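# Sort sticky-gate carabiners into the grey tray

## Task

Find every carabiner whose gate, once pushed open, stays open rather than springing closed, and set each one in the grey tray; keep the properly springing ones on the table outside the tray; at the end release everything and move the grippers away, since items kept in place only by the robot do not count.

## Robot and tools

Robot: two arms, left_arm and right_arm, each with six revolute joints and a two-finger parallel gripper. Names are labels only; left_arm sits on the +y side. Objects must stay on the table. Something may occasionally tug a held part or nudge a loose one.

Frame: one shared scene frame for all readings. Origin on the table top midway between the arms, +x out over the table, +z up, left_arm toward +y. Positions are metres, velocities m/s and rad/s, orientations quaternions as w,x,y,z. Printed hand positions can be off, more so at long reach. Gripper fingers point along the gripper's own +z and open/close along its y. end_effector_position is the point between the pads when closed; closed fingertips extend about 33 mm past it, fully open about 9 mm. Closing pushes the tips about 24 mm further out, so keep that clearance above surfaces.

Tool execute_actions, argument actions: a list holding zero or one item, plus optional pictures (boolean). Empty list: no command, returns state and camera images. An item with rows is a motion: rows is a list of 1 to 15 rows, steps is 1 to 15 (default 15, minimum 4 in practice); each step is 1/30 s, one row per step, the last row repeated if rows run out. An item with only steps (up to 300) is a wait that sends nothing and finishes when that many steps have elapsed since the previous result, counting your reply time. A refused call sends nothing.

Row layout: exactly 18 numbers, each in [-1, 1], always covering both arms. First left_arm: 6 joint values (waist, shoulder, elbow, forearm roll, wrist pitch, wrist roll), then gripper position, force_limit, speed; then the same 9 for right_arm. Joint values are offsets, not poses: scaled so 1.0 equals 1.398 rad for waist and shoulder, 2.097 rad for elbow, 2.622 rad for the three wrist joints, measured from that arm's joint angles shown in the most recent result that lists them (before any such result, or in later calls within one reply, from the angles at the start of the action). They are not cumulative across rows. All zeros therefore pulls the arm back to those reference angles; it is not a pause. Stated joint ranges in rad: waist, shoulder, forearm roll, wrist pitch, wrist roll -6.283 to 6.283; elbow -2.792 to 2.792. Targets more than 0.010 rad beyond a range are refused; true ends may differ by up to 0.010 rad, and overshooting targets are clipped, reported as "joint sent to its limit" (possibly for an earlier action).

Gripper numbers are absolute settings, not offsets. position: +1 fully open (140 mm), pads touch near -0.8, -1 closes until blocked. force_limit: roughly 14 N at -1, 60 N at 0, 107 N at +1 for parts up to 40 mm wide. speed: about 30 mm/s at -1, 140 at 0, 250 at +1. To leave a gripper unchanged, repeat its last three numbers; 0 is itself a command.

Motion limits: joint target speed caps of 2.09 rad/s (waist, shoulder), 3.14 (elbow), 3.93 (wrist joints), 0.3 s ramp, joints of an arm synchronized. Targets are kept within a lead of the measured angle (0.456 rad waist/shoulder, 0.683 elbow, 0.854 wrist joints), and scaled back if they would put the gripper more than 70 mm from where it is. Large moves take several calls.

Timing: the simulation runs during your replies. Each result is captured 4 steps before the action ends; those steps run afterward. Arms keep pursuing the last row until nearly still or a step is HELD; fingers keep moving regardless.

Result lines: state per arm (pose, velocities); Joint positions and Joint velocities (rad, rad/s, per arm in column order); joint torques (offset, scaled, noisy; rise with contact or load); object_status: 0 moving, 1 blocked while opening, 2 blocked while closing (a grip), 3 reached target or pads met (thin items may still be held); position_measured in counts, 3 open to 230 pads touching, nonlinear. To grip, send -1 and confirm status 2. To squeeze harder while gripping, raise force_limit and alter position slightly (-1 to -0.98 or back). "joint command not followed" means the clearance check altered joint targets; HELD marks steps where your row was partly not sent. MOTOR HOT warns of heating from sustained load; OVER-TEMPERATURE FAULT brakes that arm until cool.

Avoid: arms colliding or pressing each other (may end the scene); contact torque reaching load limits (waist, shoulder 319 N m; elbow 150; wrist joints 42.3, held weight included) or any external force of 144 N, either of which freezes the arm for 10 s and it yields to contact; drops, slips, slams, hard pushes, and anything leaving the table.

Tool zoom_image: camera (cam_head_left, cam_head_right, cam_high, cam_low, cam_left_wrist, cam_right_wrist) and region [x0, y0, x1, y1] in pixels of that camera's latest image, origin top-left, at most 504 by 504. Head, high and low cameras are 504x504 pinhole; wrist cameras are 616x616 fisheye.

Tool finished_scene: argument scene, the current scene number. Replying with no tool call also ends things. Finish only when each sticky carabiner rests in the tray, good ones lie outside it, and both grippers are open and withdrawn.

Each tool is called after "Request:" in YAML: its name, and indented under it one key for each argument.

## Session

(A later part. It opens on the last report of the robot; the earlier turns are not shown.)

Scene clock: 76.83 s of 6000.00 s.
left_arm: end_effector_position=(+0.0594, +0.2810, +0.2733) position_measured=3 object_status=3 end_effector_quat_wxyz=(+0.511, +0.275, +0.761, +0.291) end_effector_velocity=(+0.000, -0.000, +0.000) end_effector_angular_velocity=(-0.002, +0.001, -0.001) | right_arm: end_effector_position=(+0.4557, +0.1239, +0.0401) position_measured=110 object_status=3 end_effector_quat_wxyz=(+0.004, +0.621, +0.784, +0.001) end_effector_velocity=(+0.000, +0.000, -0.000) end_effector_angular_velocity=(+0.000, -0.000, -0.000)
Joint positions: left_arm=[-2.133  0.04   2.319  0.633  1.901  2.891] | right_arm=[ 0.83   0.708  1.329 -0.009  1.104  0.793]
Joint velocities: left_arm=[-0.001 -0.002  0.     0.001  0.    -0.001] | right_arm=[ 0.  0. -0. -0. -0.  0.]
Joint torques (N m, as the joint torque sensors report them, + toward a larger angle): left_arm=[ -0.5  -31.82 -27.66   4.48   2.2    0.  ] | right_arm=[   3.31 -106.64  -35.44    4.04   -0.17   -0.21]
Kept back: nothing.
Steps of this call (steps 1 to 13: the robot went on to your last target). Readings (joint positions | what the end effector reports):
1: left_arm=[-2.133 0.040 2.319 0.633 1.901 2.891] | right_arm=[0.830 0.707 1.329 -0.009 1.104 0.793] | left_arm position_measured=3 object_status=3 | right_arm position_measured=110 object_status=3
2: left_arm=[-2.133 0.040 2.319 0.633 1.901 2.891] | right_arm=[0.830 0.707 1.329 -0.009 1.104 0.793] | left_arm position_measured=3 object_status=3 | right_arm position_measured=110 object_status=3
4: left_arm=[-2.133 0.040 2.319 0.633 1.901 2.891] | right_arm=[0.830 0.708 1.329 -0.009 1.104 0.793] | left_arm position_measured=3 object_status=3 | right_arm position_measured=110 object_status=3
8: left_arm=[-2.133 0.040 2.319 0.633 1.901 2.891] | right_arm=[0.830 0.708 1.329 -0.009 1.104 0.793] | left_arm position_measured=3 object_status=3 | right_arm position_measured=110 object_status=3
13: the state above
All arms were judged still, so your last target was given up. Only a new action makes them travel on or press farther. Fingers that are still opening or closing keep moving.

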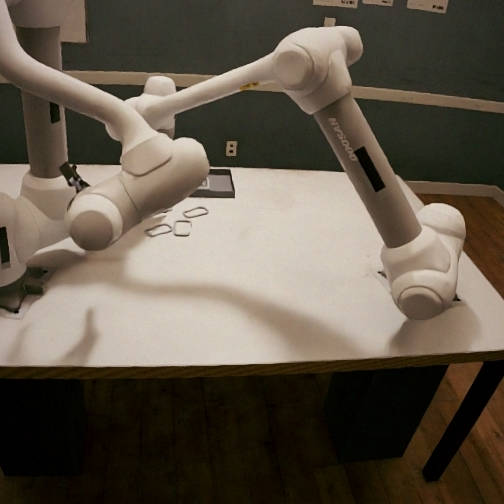

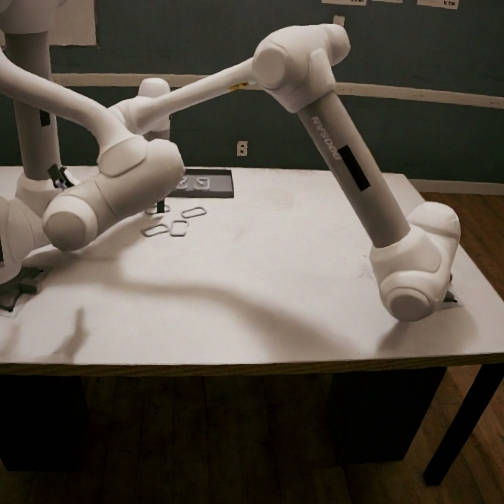

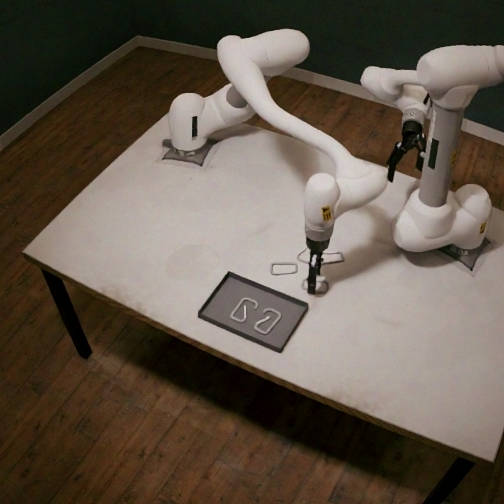

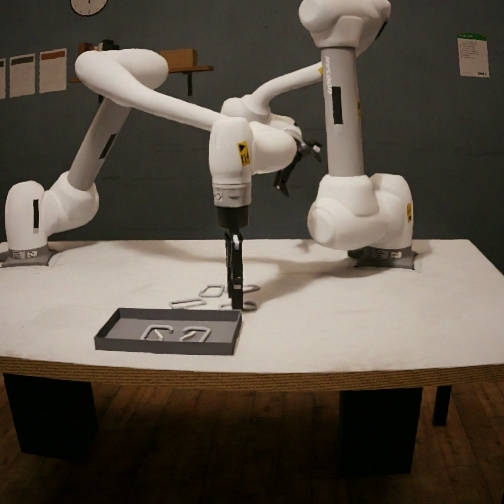

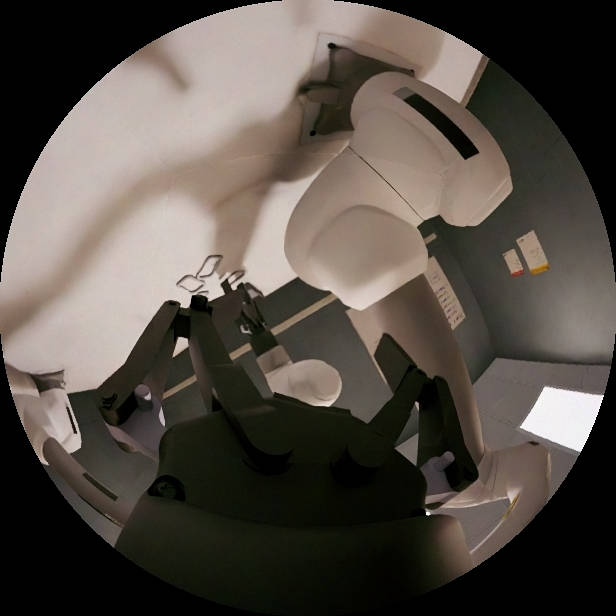

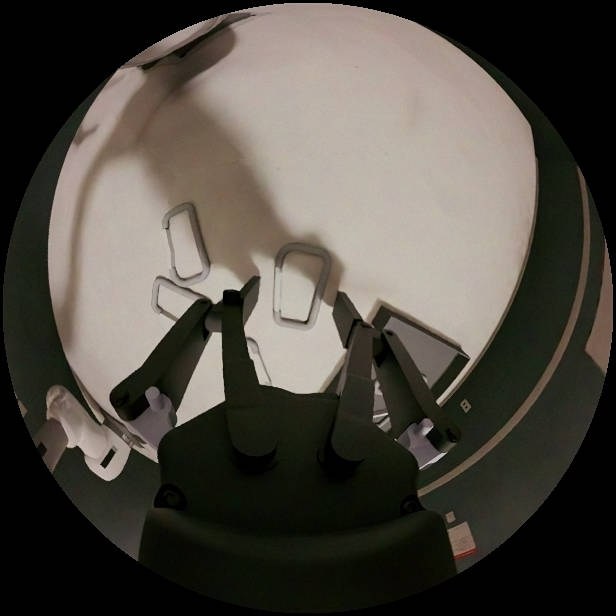

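Request:
execute_actions:
  actions:
    - {"rows":[[0,0,0,0,0,0,1,0,0,0,-0.0005,-0.0002,0,0.0005,0,-0.35,-0.6,-0.6]],"steps":15}

Request:
execute_actions:
  actions:
    - {"steps":25}
  pictures: true

Request:
zoom_image:
  camera: "cam_right_wrist"
  region: [220,220,400,380]

Scene clock: 77.40 s of 6000.00 s.
left_arm: end_effector_position=(+0.0594, +0.2810, +0.2733) position_measured=3 object_status=3 end_effector_quat_wxyz=(+0.511, +0.275, +0.761, +0.291) end_effector_velocity=(-0.000, +0.000, -0.000) end_effector_angular_velocity=(+0.001, -0.000, +0.001) | right_arm: end_effector_position=(+0.4556, +0.1238, +0.0408) position_measured=147 object_status=0 end_effector_quat_wxyz=(+0.004, +0.621, +0.784, +0.001) end_effector_velocity=(-0.000, -0.000, -0.001) end_effector_angular_velocity=(-0.001, +0.000, +0.001)
Joint positions: left_arm=[-2.133  0.04   2.319  0.633  1.901  2.891] | right_arm=[ 0.83   0.707  1.329 -0.009  1.105  0.793]
Joint velocities: left_arm=[ 0.     0.001 -0.    -0.    -0.    -0.   ] | right_arm=[ 0.     0.001  0.001 -0.     0.    -0.001]
Joint torques (N m, as the joint torque sensors report them, + toward a larger angle): left_arm=[ -0.55 -31.2  -27.64   4.35   2.36   0.01] | right_arm=[   4.24 -108.74  -35.08    3.75   -0.02   -0.36]
Steps of this call (steps 1 to 6: nothing new was sent; steps 7 to 17: the first 11 steps of this action). Readings (joint positions | what the end effector reports):
7: left_arm=[-2.133 0.040 2.319 0.633 1.901 2.891] | right_arm=[0.830 0.708 1.329 -0.009 1.104 0.793] | left_arm position_measured=3 object_status=3 | right_arm position_measured=110 object_status=0
8: left_arm=[-2.133 0.040 2.319 0.633 1.901 2.891] | right_arm=[0.830 0.708 1.329 -0.009 1.104 0.793] | left_arm position_measured=3 object_status=3 | right_arm position_measured=111 object_status=0
10: left_arm=[-2.133 0.040 2.319 0.633 1.901 2.891] | right_arm=[0.830 0.708 1.329 -0.009 1.105 0.793] | left_arm position_measured=3 object_status=3 | right_arm position_measured=119 object_status=0
14: left_arm=[-2.133 0.040 2.319 0.633 1.901 2.891] | right_arm=[0.830 0.707 1.329 -0.009 1.105 0.793] | left_arm position_measured=3 object_status=3 | right_arm position_measured=135 object_status=0
17: the state above

Scene clock: 78.23 s of 6000.00 s.
left_arm: end_effector_position=(+0.0594, +0.2810, +0.2733) position_measured=3 object_status=3 end_effector_quat_wxyz=(+0.511, +0.275, +0.761, +0.291) end_effector_velocity=(-0.000, +0.001, -0.000) end_effector_angular_velocity=(+0.003, +0.001, +0.001) | right_arm: end_effector_position=(+0.4556, +0.1238, +0.0411) position_measured=173 object_status=3 end_effector_quat_wxyz=(+0.004, +0.621, +0.784, +0.001) end_effector_velocity=(+0.000, +0.000, -0.000) end_effector_angular_velocity=(+0.001, +0.000, -0.000)
Joint positions: left_arm=[-2.133  0.04   2.319  0.633  1.901  2.891] | right_arm=[ 0.83   0.707  1.329 -0.009  1.105  0.793]
Joint velocities: left_arm=[ 0.     0.    -0.    -0.002 -0.     0.002] | right_arm=[-0.001  0.    -0.001  0.001 -0.    -0.001]
Joint torques (N m, as the joint torque sensors report them, + toward a larger angle): left_arm=[  0.16 -31.32 -27.46   4.38   2.27   0.08] | right_arm=[  0.47 -86.97 -26.07   2.7   -0.88  -0.41]
Kept back: nothing.
Steps of this call (steps 1 to 4: the last 4 steps of your previous action; steps 5 to 15: the robot went on to your last target; steps 16 to 25: nothing new was sent). Readings (joint positions | what the end effector reports):
1: left_arm=[-2.133 0.040 2.319 0.633 1.901 2.891] | right_arm=[0.830 0.707 1.329 -0.009 1.105 0.793] | left_arm position_measured=3 object_status=3 | right_arm position_measured=151 object_status=0
2: left_arm=[-2.133 0.040 2.319 0.633 1.901 2.891] | right_arm=[0.830 0.707 1.329 -0.009 1.105 0.793] | left_arm position_measured=3 object_status=3 | right_arm position_measured=155 object_status=0
4: left_arm=[-2.133 0.040 2.319 0.633 1.901 2.891] | right_arm=[0.830 0.707 1.329 -0.009 1.105 0.793] | left_arm position_measured=3 object_status=3 | right_arm position_measured=163 object_status=0
8: left_arm=[-2.133 0.040 2.319 0.633 1.901 2.891] | right_arm=[0.830 0.707 1.329 -0.009 1.105 0.793] | left_arm position_measured=3 object_status=3 | right_arm position_measured=173 object_status=0
25: the state above
All arms were judged still, so your last target was given up. Only a new action makes them travel on or press farther. Fingers that are still opening or closing keep moving.

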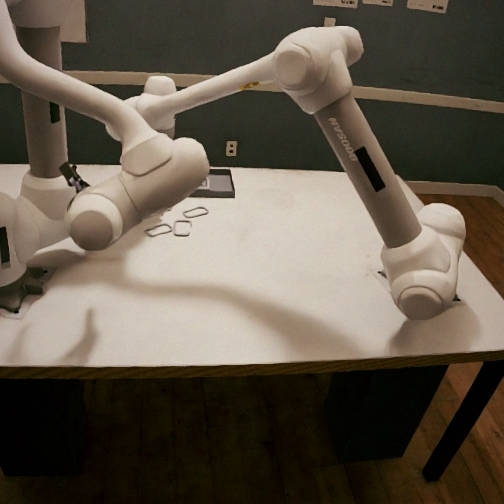

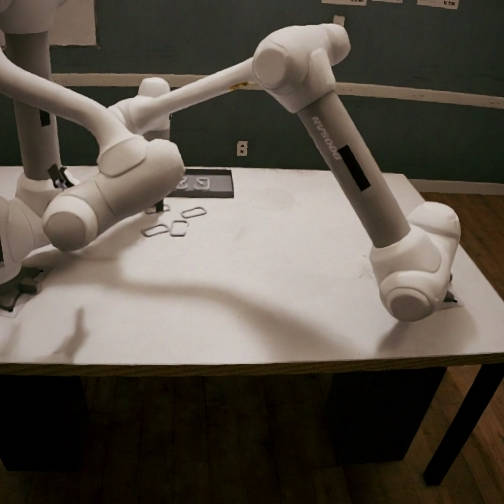

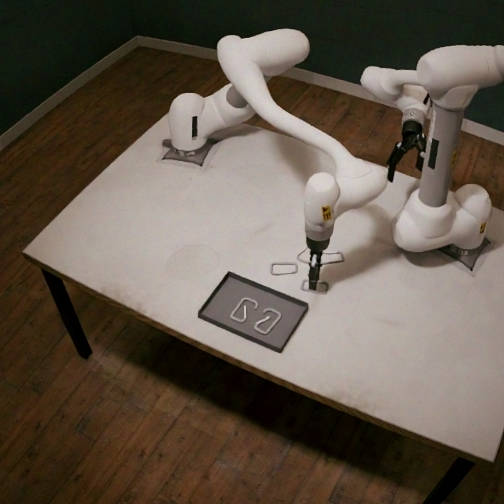

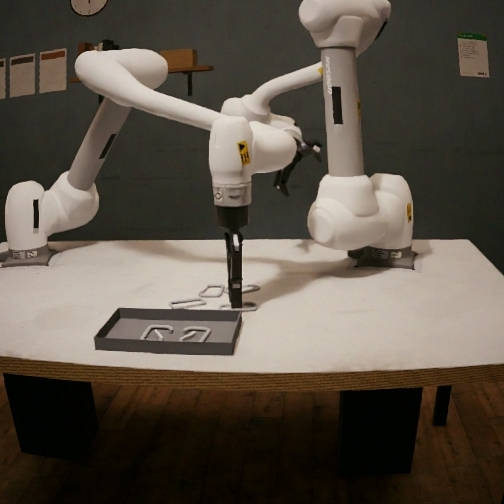

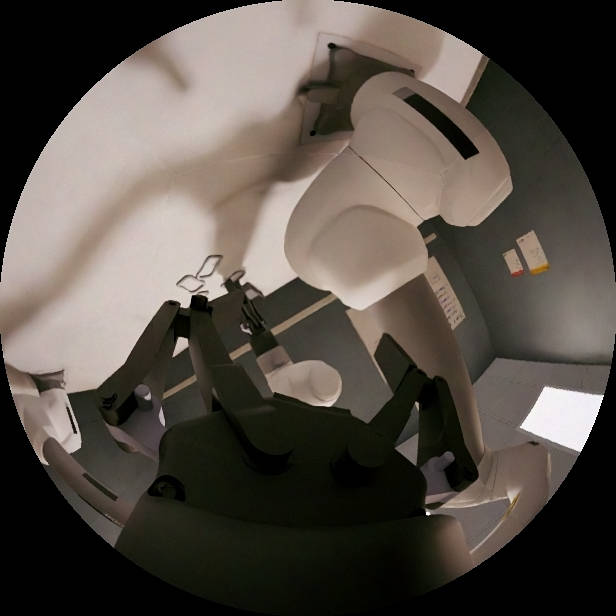

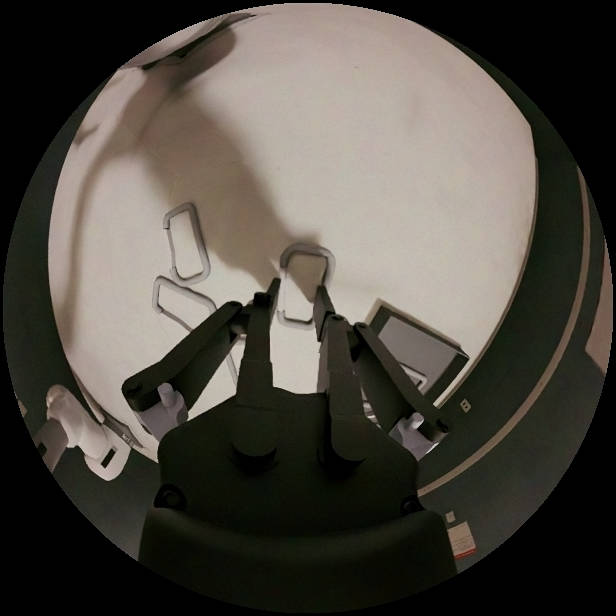

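Region (220, 220, 400, 380) of cam_right_wrist's 616x616 image, scaled by 2.800, with more detail than that image has.

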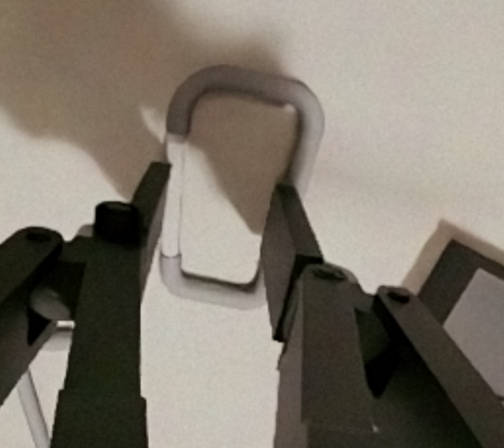

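Request:
execute_actions:
  actions:
    - {"rows":[[0,0,0,0,0,0,1,0,0,0,0,0,0,0,0,0.15,-0.6,0],[0,0,0,0,0,0,1,0,0,0,0,0,0,0,0,0.15,-0.6,0],[0,0,0,0,0,0,1,0,0,0,0,0,0,0,0,0.15,-0.6,0],[0,0,0,0,0,0,1,0,0,0,0,0,0,0,0,0.15,-0.6,0],[0,0,0,0,0,0,1,0,0,0,0,0,0,0,0,0.15,-0.6,0],[0,0,0,0,0,0,1,0,0,0,0,0,0,0,0,0.15,-0.6,0],[0,0,0,0,0,0,1,0,0,-0.0024,0.0036,-0.002,0,0.0003,-0.0013,0.15,-0.6,0]],"steps":15}

Request:
execute_actions:
  actions:
    - {"steps":8}
  pictures: true

Request:
zoom_image:
  camera: "cam_right_wrist"
  region: [220,220,400,380]

Scene clock: 78.93 s of 6000.00 s.
left_arm: end_effector_position=(+0.0594, +0.2810, +0.2733) position_measured=3 object_status=3 end_effector_quat_wxyz=(+0.511, +0.275, +0.761, +0.291) end_effector_velocity=(-0.000, +0.000, -0.000) end_effector_angular_velocity=(+0.001, -0.001, +0.000) | right_arm: end_effector_position=(+0.4582, +0.1238, +0.0389) position_measured=110 object_status=0 end_effector_quat_wxyz=(+0.004, +0.621, +0.784, +0.000) end_effector_velocity=(+0.010, +0.000, -0.003) end_effector_angular_velocity=(-0.001, +0.001, -0.001)
Joint positions: left_arm=[-2.133  0.04   2.319  0.633  1.901  2.891] | right_arm=[ 0.828  0.711  1.325 -0.009  1.106  0.79 ]
Joint velocities: left_arm=[-0.001  0.001  0.    -0.001  0.    -0.   ] | right_arm=[-0.01   0.011 -0.013  0.     0.003 -0.009]
Joint torques (N m, as the joint torque sensors report them, + toward a larger angle): left_arm=[ -0.35 -31.14 -27.47   4.28   2.2    0.01] | right_arm=[   4.48 -107.37  -36.16    4.07    0.37   -0.05]
Steps of this call (steps 1 to 10: nothing new was sent; steps 11 to 21: the first 11 steps of this action). Readings (joint positions | what the end effector reports):
11: left_arm=[-2.133 0.040 2.319 0.633 1.901 2.891] | right_arm=[0.830 0.707 1.329 -0.009 1.105 0.793] | left_arm position_measured=3 object_status=3 | right_arm position_measured=173 object_status=0
12: left_arm=[-2.133 0.040 2.319 0.633 1.901 2.891] | right_arm=[0.830 0.707 1.329 -0.009 1.105 0.793] | left_arm position_measured=3 object_status=3 | right_arm position_measured=170 object_status=0
14: left_arm=[-2.133 0.040 2.319 0.633 1.901 2.891] | right_arm=[0.830 0.707 1.329 -0.009 1.105 0.793] | left_arm position_measured=3 object_status=3 | right_arm position_measured=155 object_status=0
18: left_arm=[-2.133 0.040 2.319 0.633 1.901 2.891] | right_arm=[0.830 0.708 1.328 -0.009 1.105 0.792] | left_arm position_measured=3 object_status=3 | right_arm position_measured=125 object_status=0
21: the state above

Scene clock: 79.20 s of 6000.00 s.
left_arm: end_effector_position=(+0.0594, +0.2810, +0.2733) position_measured=3 object_status=3 end_effector_quat_wxyz=(+0.511, +0.275, +0.761, +0.291) end_effector_velocity=(-0.000, +0.000, +0.000) end_effector_angular_velocity=(-0.002, +0.001, +0.000) | right_arm: end_effector_position=(+0.4590, +0.1237, +0.0386) position_measured=110 object_status=3 end_effector_quat_wxyz=(+0.004, +0.621, +0.784, +0.000) end_effector_velocity=(+0.000, +0.000, -0.002) end_effector_angular_velocity=(-0.001, +0.001, +0.001)
Joint positions: left_arm=[-2.133  0.04   2.319  0.633  1.901  2.891] | right_arm=[ 0.827  0.712  1.325 -0.009  1.106  0.79 ]
Joint velocities: left_arm=[-0.001 -0.001 -0.    -0.001  0.    -0.002] | right_arm=[-0.     0.002 -0.001  0.     0.    -0.001]
Joint torques (N m, as the joint torque sensors report them, + toward a larger angle): left_arm=[ -0.07 -31.57 -27.61   4.32   2.34   0.09] | right_arm=[   3.24 -106.73  -35.39    3.81   -0.27   -0.26]
Kept back: nothing.
Steps of this call (steps 1 to 4: the last 4 steps of your previous action; steps 5 to 8: the robot went on to your last target). Readings (joint positions | what the end effector reports):
1: left_arm=[-2.133 0.040 2.319 0.633 1.901 2.891] | right_arm=[0.827 0.711 1.325 -0.009 1.106 0.790] | left_arm position_measured=3 object_status=3 | right_arm position_measured=110 object_status=0
2: left_arm=[-2.133 0.040 2.319 0.633 1.901 2.891] | right_arm=[0.827 0.711 1.325 -0.009 1.106 0.790] | left_arm position_measured=3 object_status=3 | right_arm position_measured=110 object_status=0
4: left_arm=[-2.133 0.040 2.319 0.633 1.901 2.891] | right_arm=[0.827 0.712 1.325 -0.009 1.106 0.790] | left_arm position_measured=3 object_status=3 | right_arm position_measured=110 object_status=0
8: the state above

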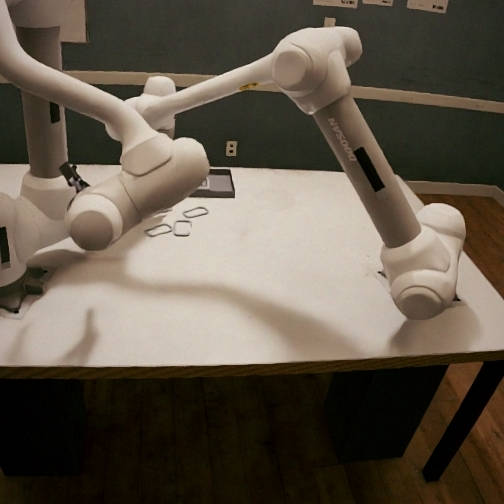

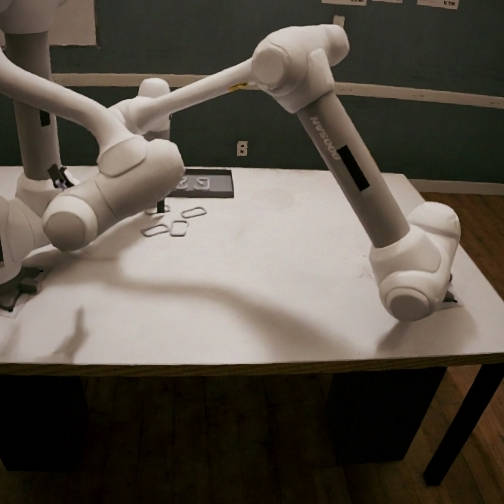

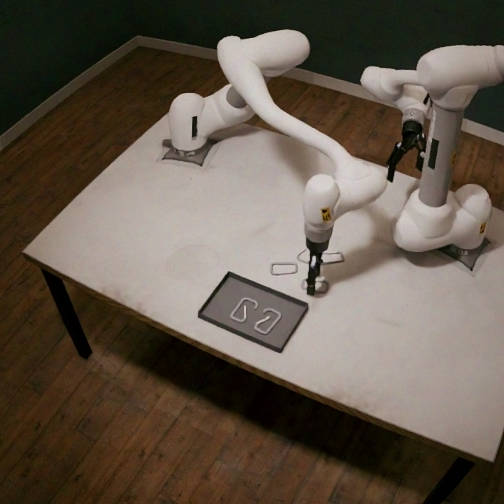

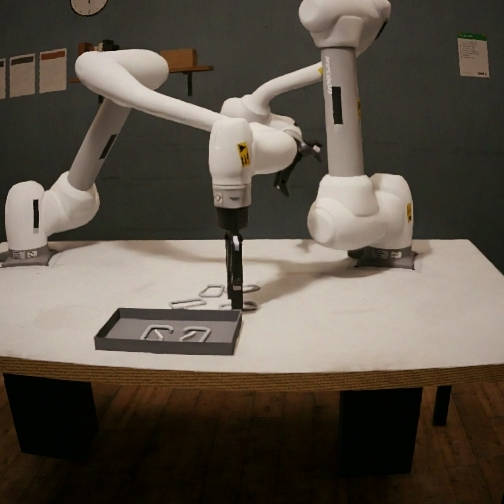

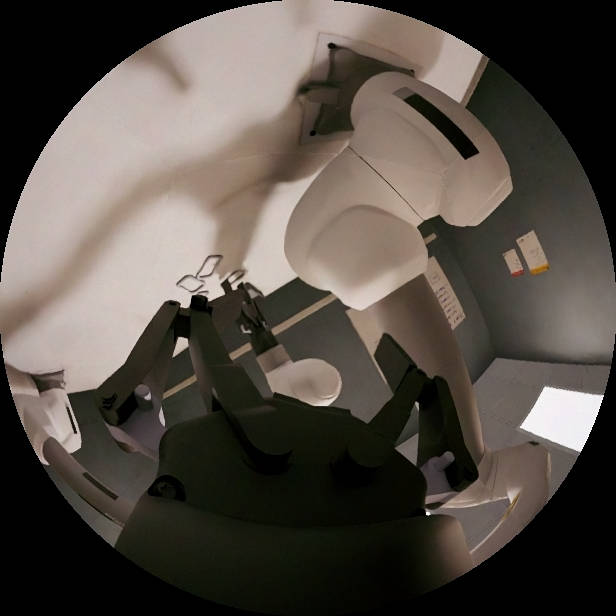

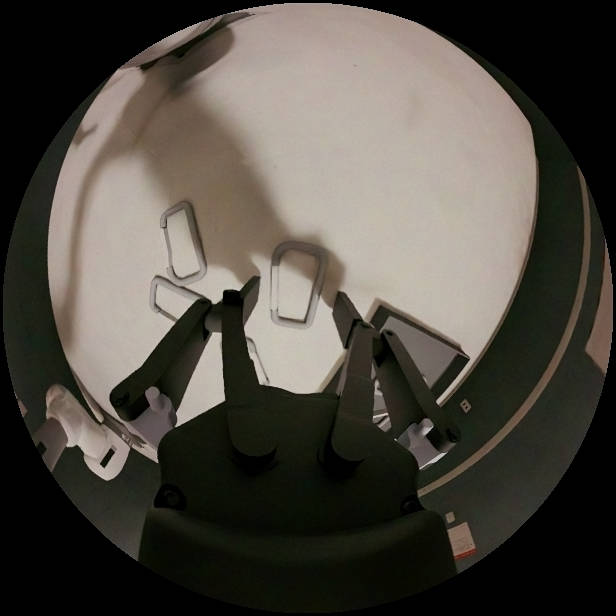

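Region (220, 220, 400, 380) of cam_right_wrist's 616x616 image, scaled by 2.800, with more detail than that image has.

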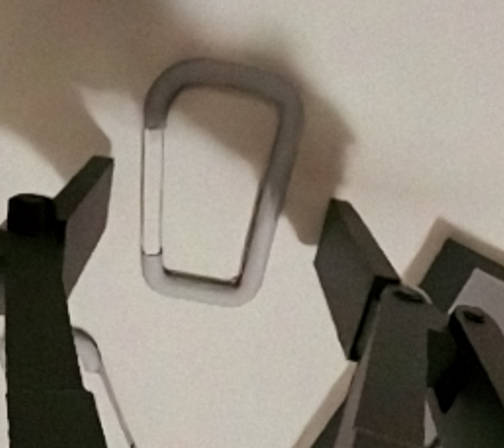

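Request:
execute_actions:
  actions:
    - {"rows":[[0,0,0,0,0,0,1,0,0,0,0,0,0,0,0,-0.2,-0.6,-0.6]],"steps":15}

Request:
execute_actions:
  actions:
    - {"steps":12}
  pictures: true

Request:
zoom_image:
  camera: "cam_right_wrist"
  region: [220,220,400,380]

Scene clock: 79.73 s of 6000.00 s.
left_arm: end_effector_position=(+0.0594, +0.2810, +0.2733) position_measured=3 object_status=3 end_effector_quat_wxyz=(+0.511, +0.275, +0.761, +0.291) end_effector_velocity=(-0.000, +0.000, +0.000) end_effector_angular_velocity=(-0.001, +0.001, +0.000) | right_arm: end_effector_position=(+0.4590, +0.1237, +0.0386) position_measured=147 object_status=0 end_effector_quat_wxyz=(+0.004, +0.621, +0.784, +0.000) end_effector_velocity=(-0.000, +0.000, -0.000) end_effector_angular_velocity=(-0.000, +0.000, +0.000)
Joint positions: left_arm=[-2.133  0.04   2.319  0.633  1.901  2.891] | right_arm=[ 0.827  0.712  1.324 -0.009  1.106  0.79 ]
Joint velocities: left_arm=[-0.    -0.    -0.    -0.    -0.    -0.001] | right_arm=[ 0.  0. -0. -0.  0.  0.]
Joint torques (N m, as the joint torque sensors report them, + toward a larger angle): left_arm=[ -0.7  -30.87 -27.89   4.38   2.19   0.05] | right_arm=[   1.04 -106.6   -35.39    4.04   -0.05   -0.32]
Steps of this call (steps 1 to 5: the robot went on to your last target; steps 6 to 16: the first 11 steps of this action). Readings (joint positions | what the end effector reports):
6: left_arm=[-2.133 0.040 2.319 0.633 1.901 2.891] | right_arm=[0.827 0.712 1.324 -0.009 1.106 0.790] | left_arm position_measured=3 object_status=3 | right_arm position_measured=110 object_status=0
7: left_arm=[-2.133 0.040 2.319 0.633 1.901 2.891] | right_arm=[0.827 0.712 1.324 -0.009 1.106 0.790] | left_arm position_measured=3 object_status=3 | right_arm position_measured=111 object_status=0
9: left_arm=[-2.133 0.040 2.319 0.633 1.901 2.891] | right_arm=[0.827 0.712 1.324 -0.009 1.106 0.790] | left_arm position_measured=3 object_status=3 | right_arm position_measured=119 object_status=0
13: left_arm=[-2.133 0.040 2.319 0.633 1.901 2.891] | right_arm=[0.827 0.712 1.324 -0.009 1.106 0.790] | left_arm position_measured=3 object_status=3 | right_arm position_measured=135 object_status=0
16: the state above

Scene clock: 80.13 s of 6000.00 s.
left_arm: end_effector_position=(+0.0594, +0.2810, +0.2733) position_measured=3 object_status=3 end_effector_quat_wxyz=(+0.511, +0.275, +0.761, +0.291) end_effector_velocity=(+0.000, -0.000, +0.000) end_effector_angular_velocity=(-0.001, +0.000, +0.000) | right_arm: end_effector_position=(+0.4590, +0.1237, +0.0386) position_measured=154 object_status=3 end_effector_quat_wxyz=(+0.004, +0.621, +0.784, +0.000) end_effector_velocity=(+0.000, +0.000, +0.001) end_effector_angular_velocity=(+0.002, -0.001, +0.000)
Joint positions: left_arm=[-2.133  0.04   2.319  0.633  1.901  2.891] | right_arm=[ 0.827  0.712  1.324 -0.009  1.106  0.79 ]
Joint velocities: left_arm=[ 0.001 -0.001 -0.     0.     0.    -0.   ] | right_arm=[-0.    -0.001 -0.001  0.     0.    -0.   ]
Joint torques (N m, as the joint torque sensors report them, + toward a larger angle): left_arm=[ -0.23 -31.24 -28.04   4.38   2.27   0.09] | right_arm=[   4.   -103.18  -33.32    4.08   -0.17   -0.26]
Kept back: nothing.
Steps of this call (steps 1 to 4: the last 4 steps of your previous action; steps 5 to 12: the robot went on to your last target). Readings (joint positions | what the end effector reports):
1: left_arm=[-2.133 0.040 2.319 0.633 1.901 2.891] | right_arm=[0.827 0.712 1.324 -0.009 1.106 0.790] | left_arm position_measured=3 object_status=3 | right_arm position_measured=151 object_status=0
2: left_arm=[-2.133 0.040 2.319 0.633 1.901 2.891] | right_arm=[0.827 0.712 1.324 -0.009 1.106 0.790] | left_arm position_measured=3 object_status=3 | right_arm position_measured=154 object_status=0
4: left_arm=[-2.133 0.040 2.319 0.633 1.901 2.891] | right_arm=[0.827 0.712 1.324 -0.009 1.106 0.790] | left_arm position_measured=3 object_status=3 | right_arm position_measured=154 object_status=0
8: left_arm=[-2.133 0.040 2.319 0.633 1.901 2.891] | right_arm=[0.827 0.712 1.324 -0.009 1.106 0.790] | left_arm position_measured=3 object_status=3 | right_arm position_measured=154 object_status=3
12: the state above

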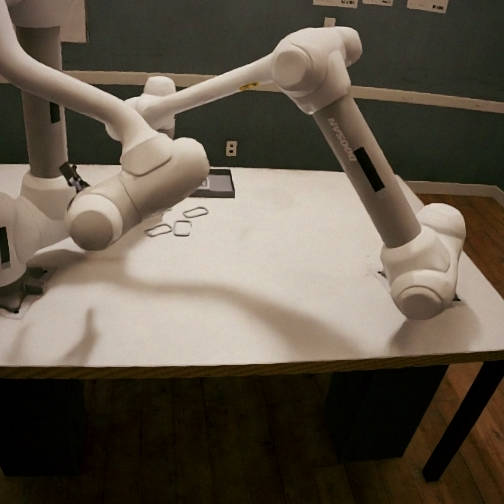

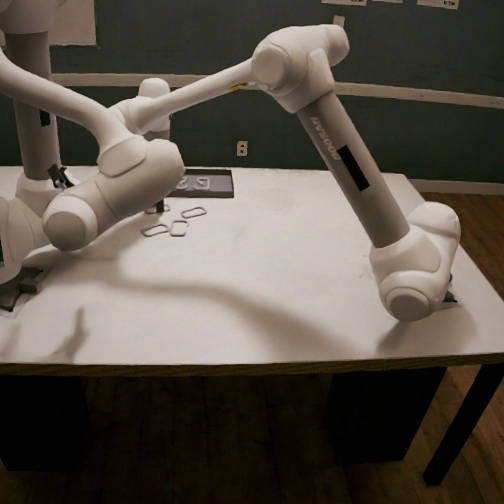

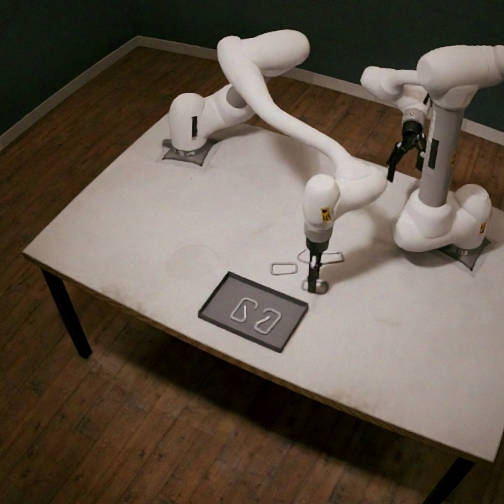

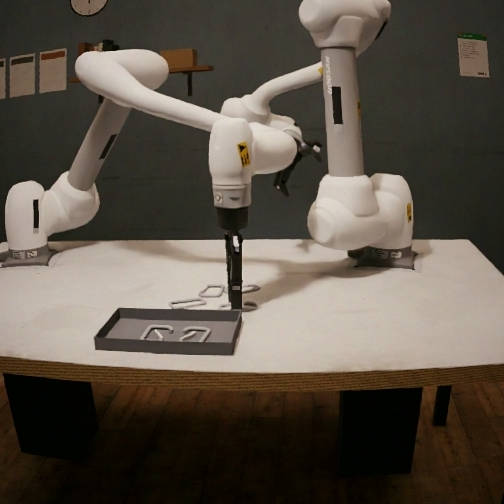

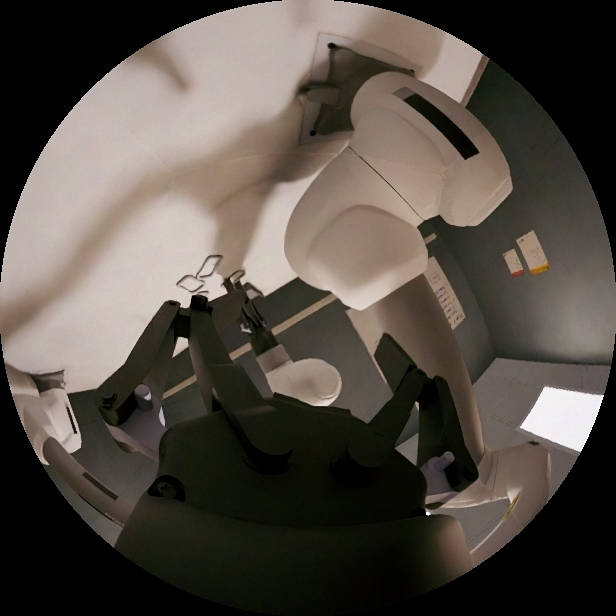

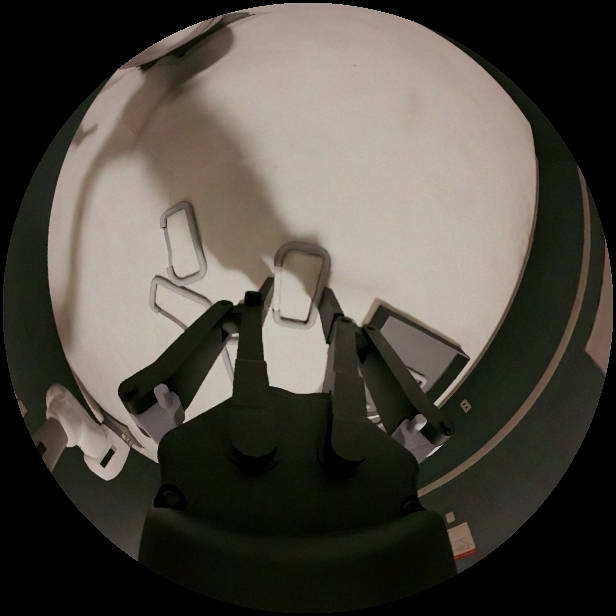

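Region (220, 220, 400, 380) of cam_right_wrist's 616x616 image, scaled by 2.800, with more detail than that image has.

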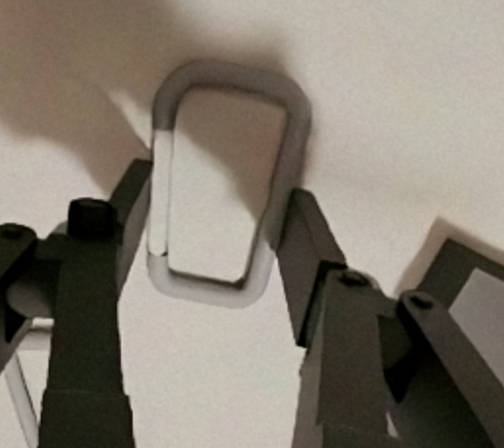

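Request:
execute_actions:
  actions:
    - {"rows":[[0,0,0,0,0,0,1,0,0,0,-0.0005,-0.0002,0,0.0005,0,-0.4,-0.6,-0.7]],"steps":15}

Request:
execute_actions:
  actions:
    - {"steps":20}
  pictures: true

Request:
zoom_image:
  camera: "cam_right_wrist"
  region: [220,220,400,380]

Scene clock: 80.63 s of 6000.00 s.
left_arm: end_effector_position=(+0.0594, +0.2810, +0.2733) position_measured=3 object_status=3 end_effector_quat_wxyz=(+0.511, +0.275, +0.761, +0.291) end_effector_velocity=(+0.000, -0.000, +0.000) end_effector_angular_velocity=(+0.001, -0.000, +0.000) | right_arm: end_effector_position=(+0.4590, +0.1236, +0.0394) position_measured=164 object_status=0 end_effector_quat_wxyz=(+0.004, +0.621, +0.784, -0.000) end_effector_velocity=(+0.001, +0.000, +0.001) end_effector_angular_velocity=(+0.002, -0.001, +0.000)
Joint positions: left_arm=[-2.133  0.04   2.319  0.633  1.901  2.891] | right_arm=[ 0.827  0.711  1.324 -0.009  1.108  0.79 ]
Joint velocities: left_arm=[0.001 0.    0.    0.001 0.    0.001] | right_arm=[-0.    -0.001 -0.001 -0.    -0.    -0.   ]
Joint torques (N m, as the joint torque sensors report them, + toward a larger angle): left_arm=[  0.14 -31.22 -27.84   4.39   2.22  -0.01] | right_arm=[  5.54 -97.03 -31.18   4.38   0.    -0.32]
Steps of this call (steps 1 to 4: the robot went on to your last target; steps 5 to 15: the first 11 steps of this action). Readings (joint positions | what the end effector reports):
5: left_arm=[-2.133 0.040 2.319 0.633 1.901 2.891] | right_arm=[0.827 0.712 1.324 -0.009 1.106 0.790] | left_arm position_measured=3 object_status=3 | right_arm position_measured=154 object_status=0
6: left_arm=[-2.133 0.040 2.319 0.633 1.901 2.891] | right_arm=[0.827 0.712 1.324 -0.009 1.106 0.790] | left_arm position_measured=3 object_status=3 | right_arm position_measured=155 object_status=0
8: left_arm=[-2.133 0.040 2.319 0.633 1.901 2.891] | right_arm=[0.827 0.711 1.324 -0.009 1.107 0.790] | left_arm position_measured=3 object_status=3 | right_arm position_measured=162 object_status=0
12: left_arm=[-2.133 0.040 2.319 0.633 1.901 2.891] | right_arm=[0.827 0.711 1.324 -0.009 1.107 0.790] | left_arm position_measured=3 object_status=3 | right_arm position_measured=164 object_status=0
15: the state above

Scene clock: 81.30 s of 6000.00 s.
left_arm: end_effector_position=(+0.0594, +0.2810, +0.2733) position_measured=3 object_status=3 end_effector_quat_wxyz=(+0.511, +0.275, +0.761, +0.291) end_effector_velocity=(+0.000, +0.000, +0.000) end_effector_angular_velocity=(-0.002, +0.001, +0.001) | right_arm: end_effector_position=(+0.4590, +0.1236, +0.0394) position_measured=164 object_status=2 end_effector_quat_wxyz=(+0.004, +0.621, +0.784, -0.000) end_effector_velocity=(+0.000, -0.000, -0.002) end_effector_angular_velocity=(-0.002, +0.001, +0.000)
Joint positions: left_arm=[-2.133  0.04   2.319  0.633  1.901  2.891] | right_arm=[ 0.827  0.711  1.324 -0.009  1.108  0.79 ]
Joint velocities: left_arm=[ 0.001 -0.001 -0.     0.    -0.    -0.001] | right_arm=[-0.     0.002 -0.001 -0.     0.    -0.   ]
Joint torques (N m, as the joint torque sensors report them, + toward a larger angle): left_arm=[ -0.22 -31.45 -27.62   4.34   2.26   0.04] | right_arm=[   4.55 -100.61  -32.64    4.23    0.09   -0.21]
Kept back: nothing.
Steps of this call (steps 1 to 4: the last 4 steps of your previous action; steps 5 to 15: the robot went on to your last target; steps 16 to 20: nothing new was sent). Readings (joint positions | what the end effector reports):
1: left_arm=[-2.133 0.040 2.319 0.633 1.901 2.891] | right_arm=[0.827 0.711 1.324 -0.009 1.108 0.790] | left_arm position_measured=3 object_status=3 | right_arm position_measured=164 object_status=0
2: left_arm=[-2.133 0.040 2.319 0.633 1.901 2.891] | right_arm=[0.827 0.711 1.324 -0.009 1.108 0.790] | left_arm position_measured=3 object_status=3 | right_arm position_measured=164 object_status=0
4: left_arm=[-2.133 0.040 2.319 0.633 1.901 2.891] | right_arm=[0.827 0.711 1.324 -0.009 1.108 0.790] | left_arm position_measured=3 object_status=3 | right_arm position_measured=164 object_status=2
8: left_arm=[-2.133 0.040 2.319 0.633 1.901 2.891] | right_arm=[0.827 0.711 1.324 -0.009 1.108 0.790] | left_arm position_measured=3 object_status=3 | right_arm position_measured=164 object_status=2
20: the state above
All arms were judged still, so your last target was given up. Only a new action makes them travel on or press farther. Fingers that are still opening or closing keep moving.

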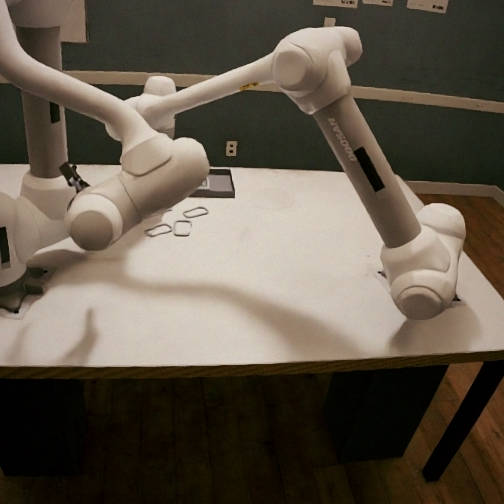

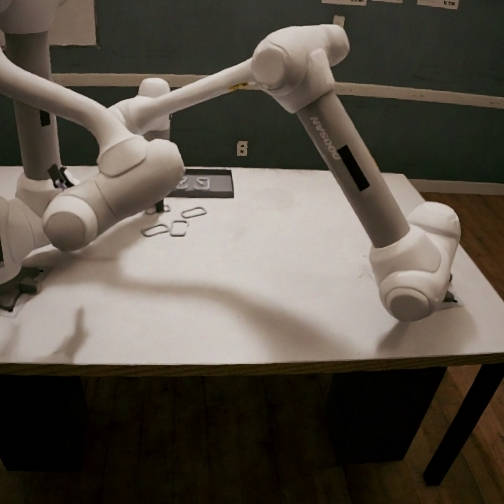

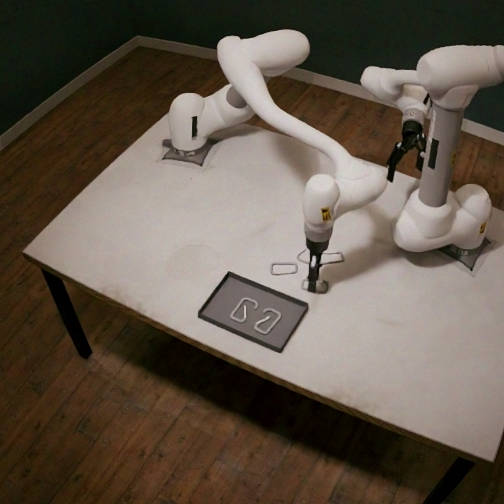

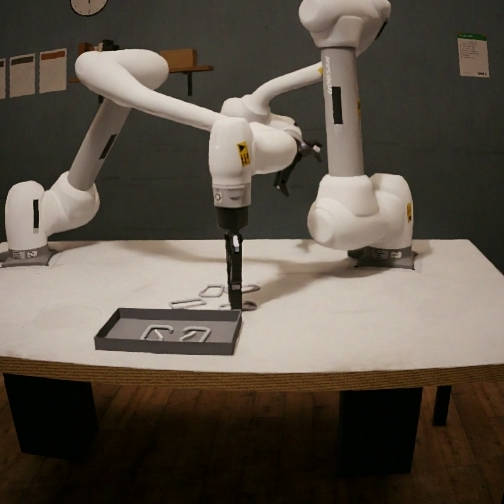

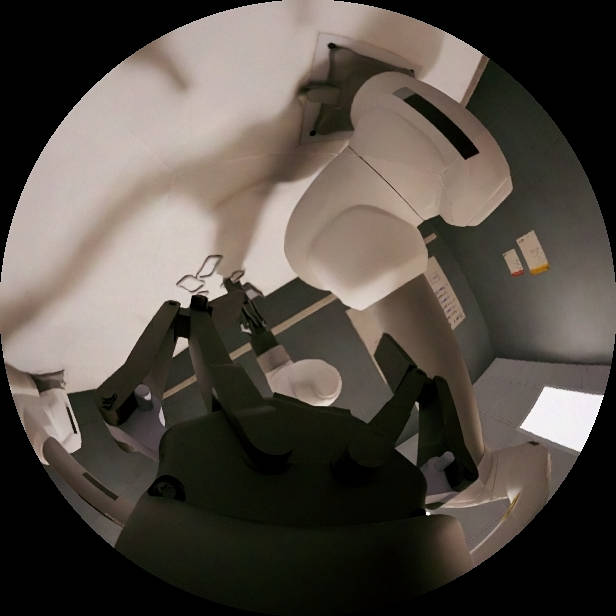

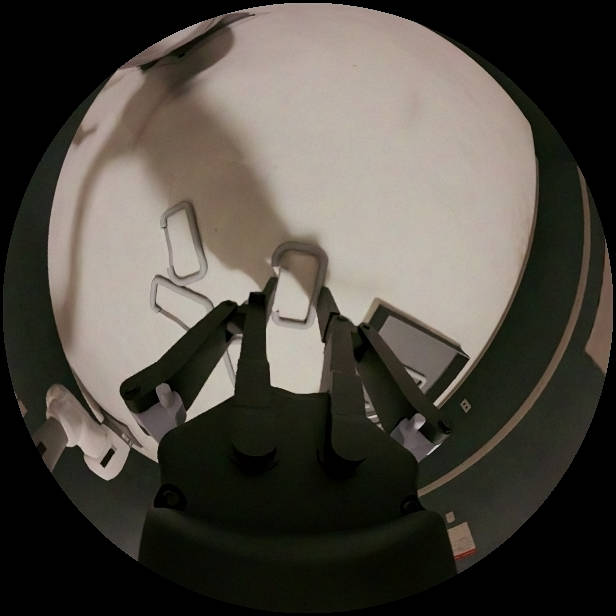

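Region (220, 220, 400, 380) of cam_right_wrist's 616x616 image, scaled by 2.800, with more detail than that image has.

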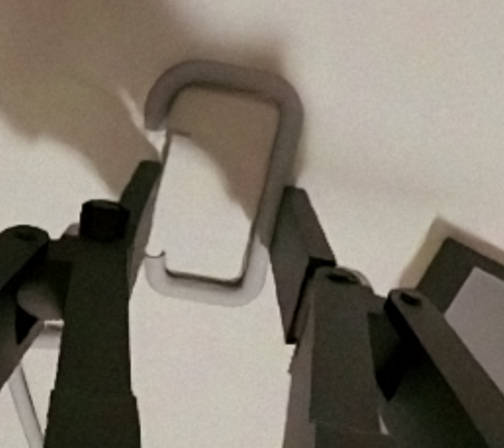

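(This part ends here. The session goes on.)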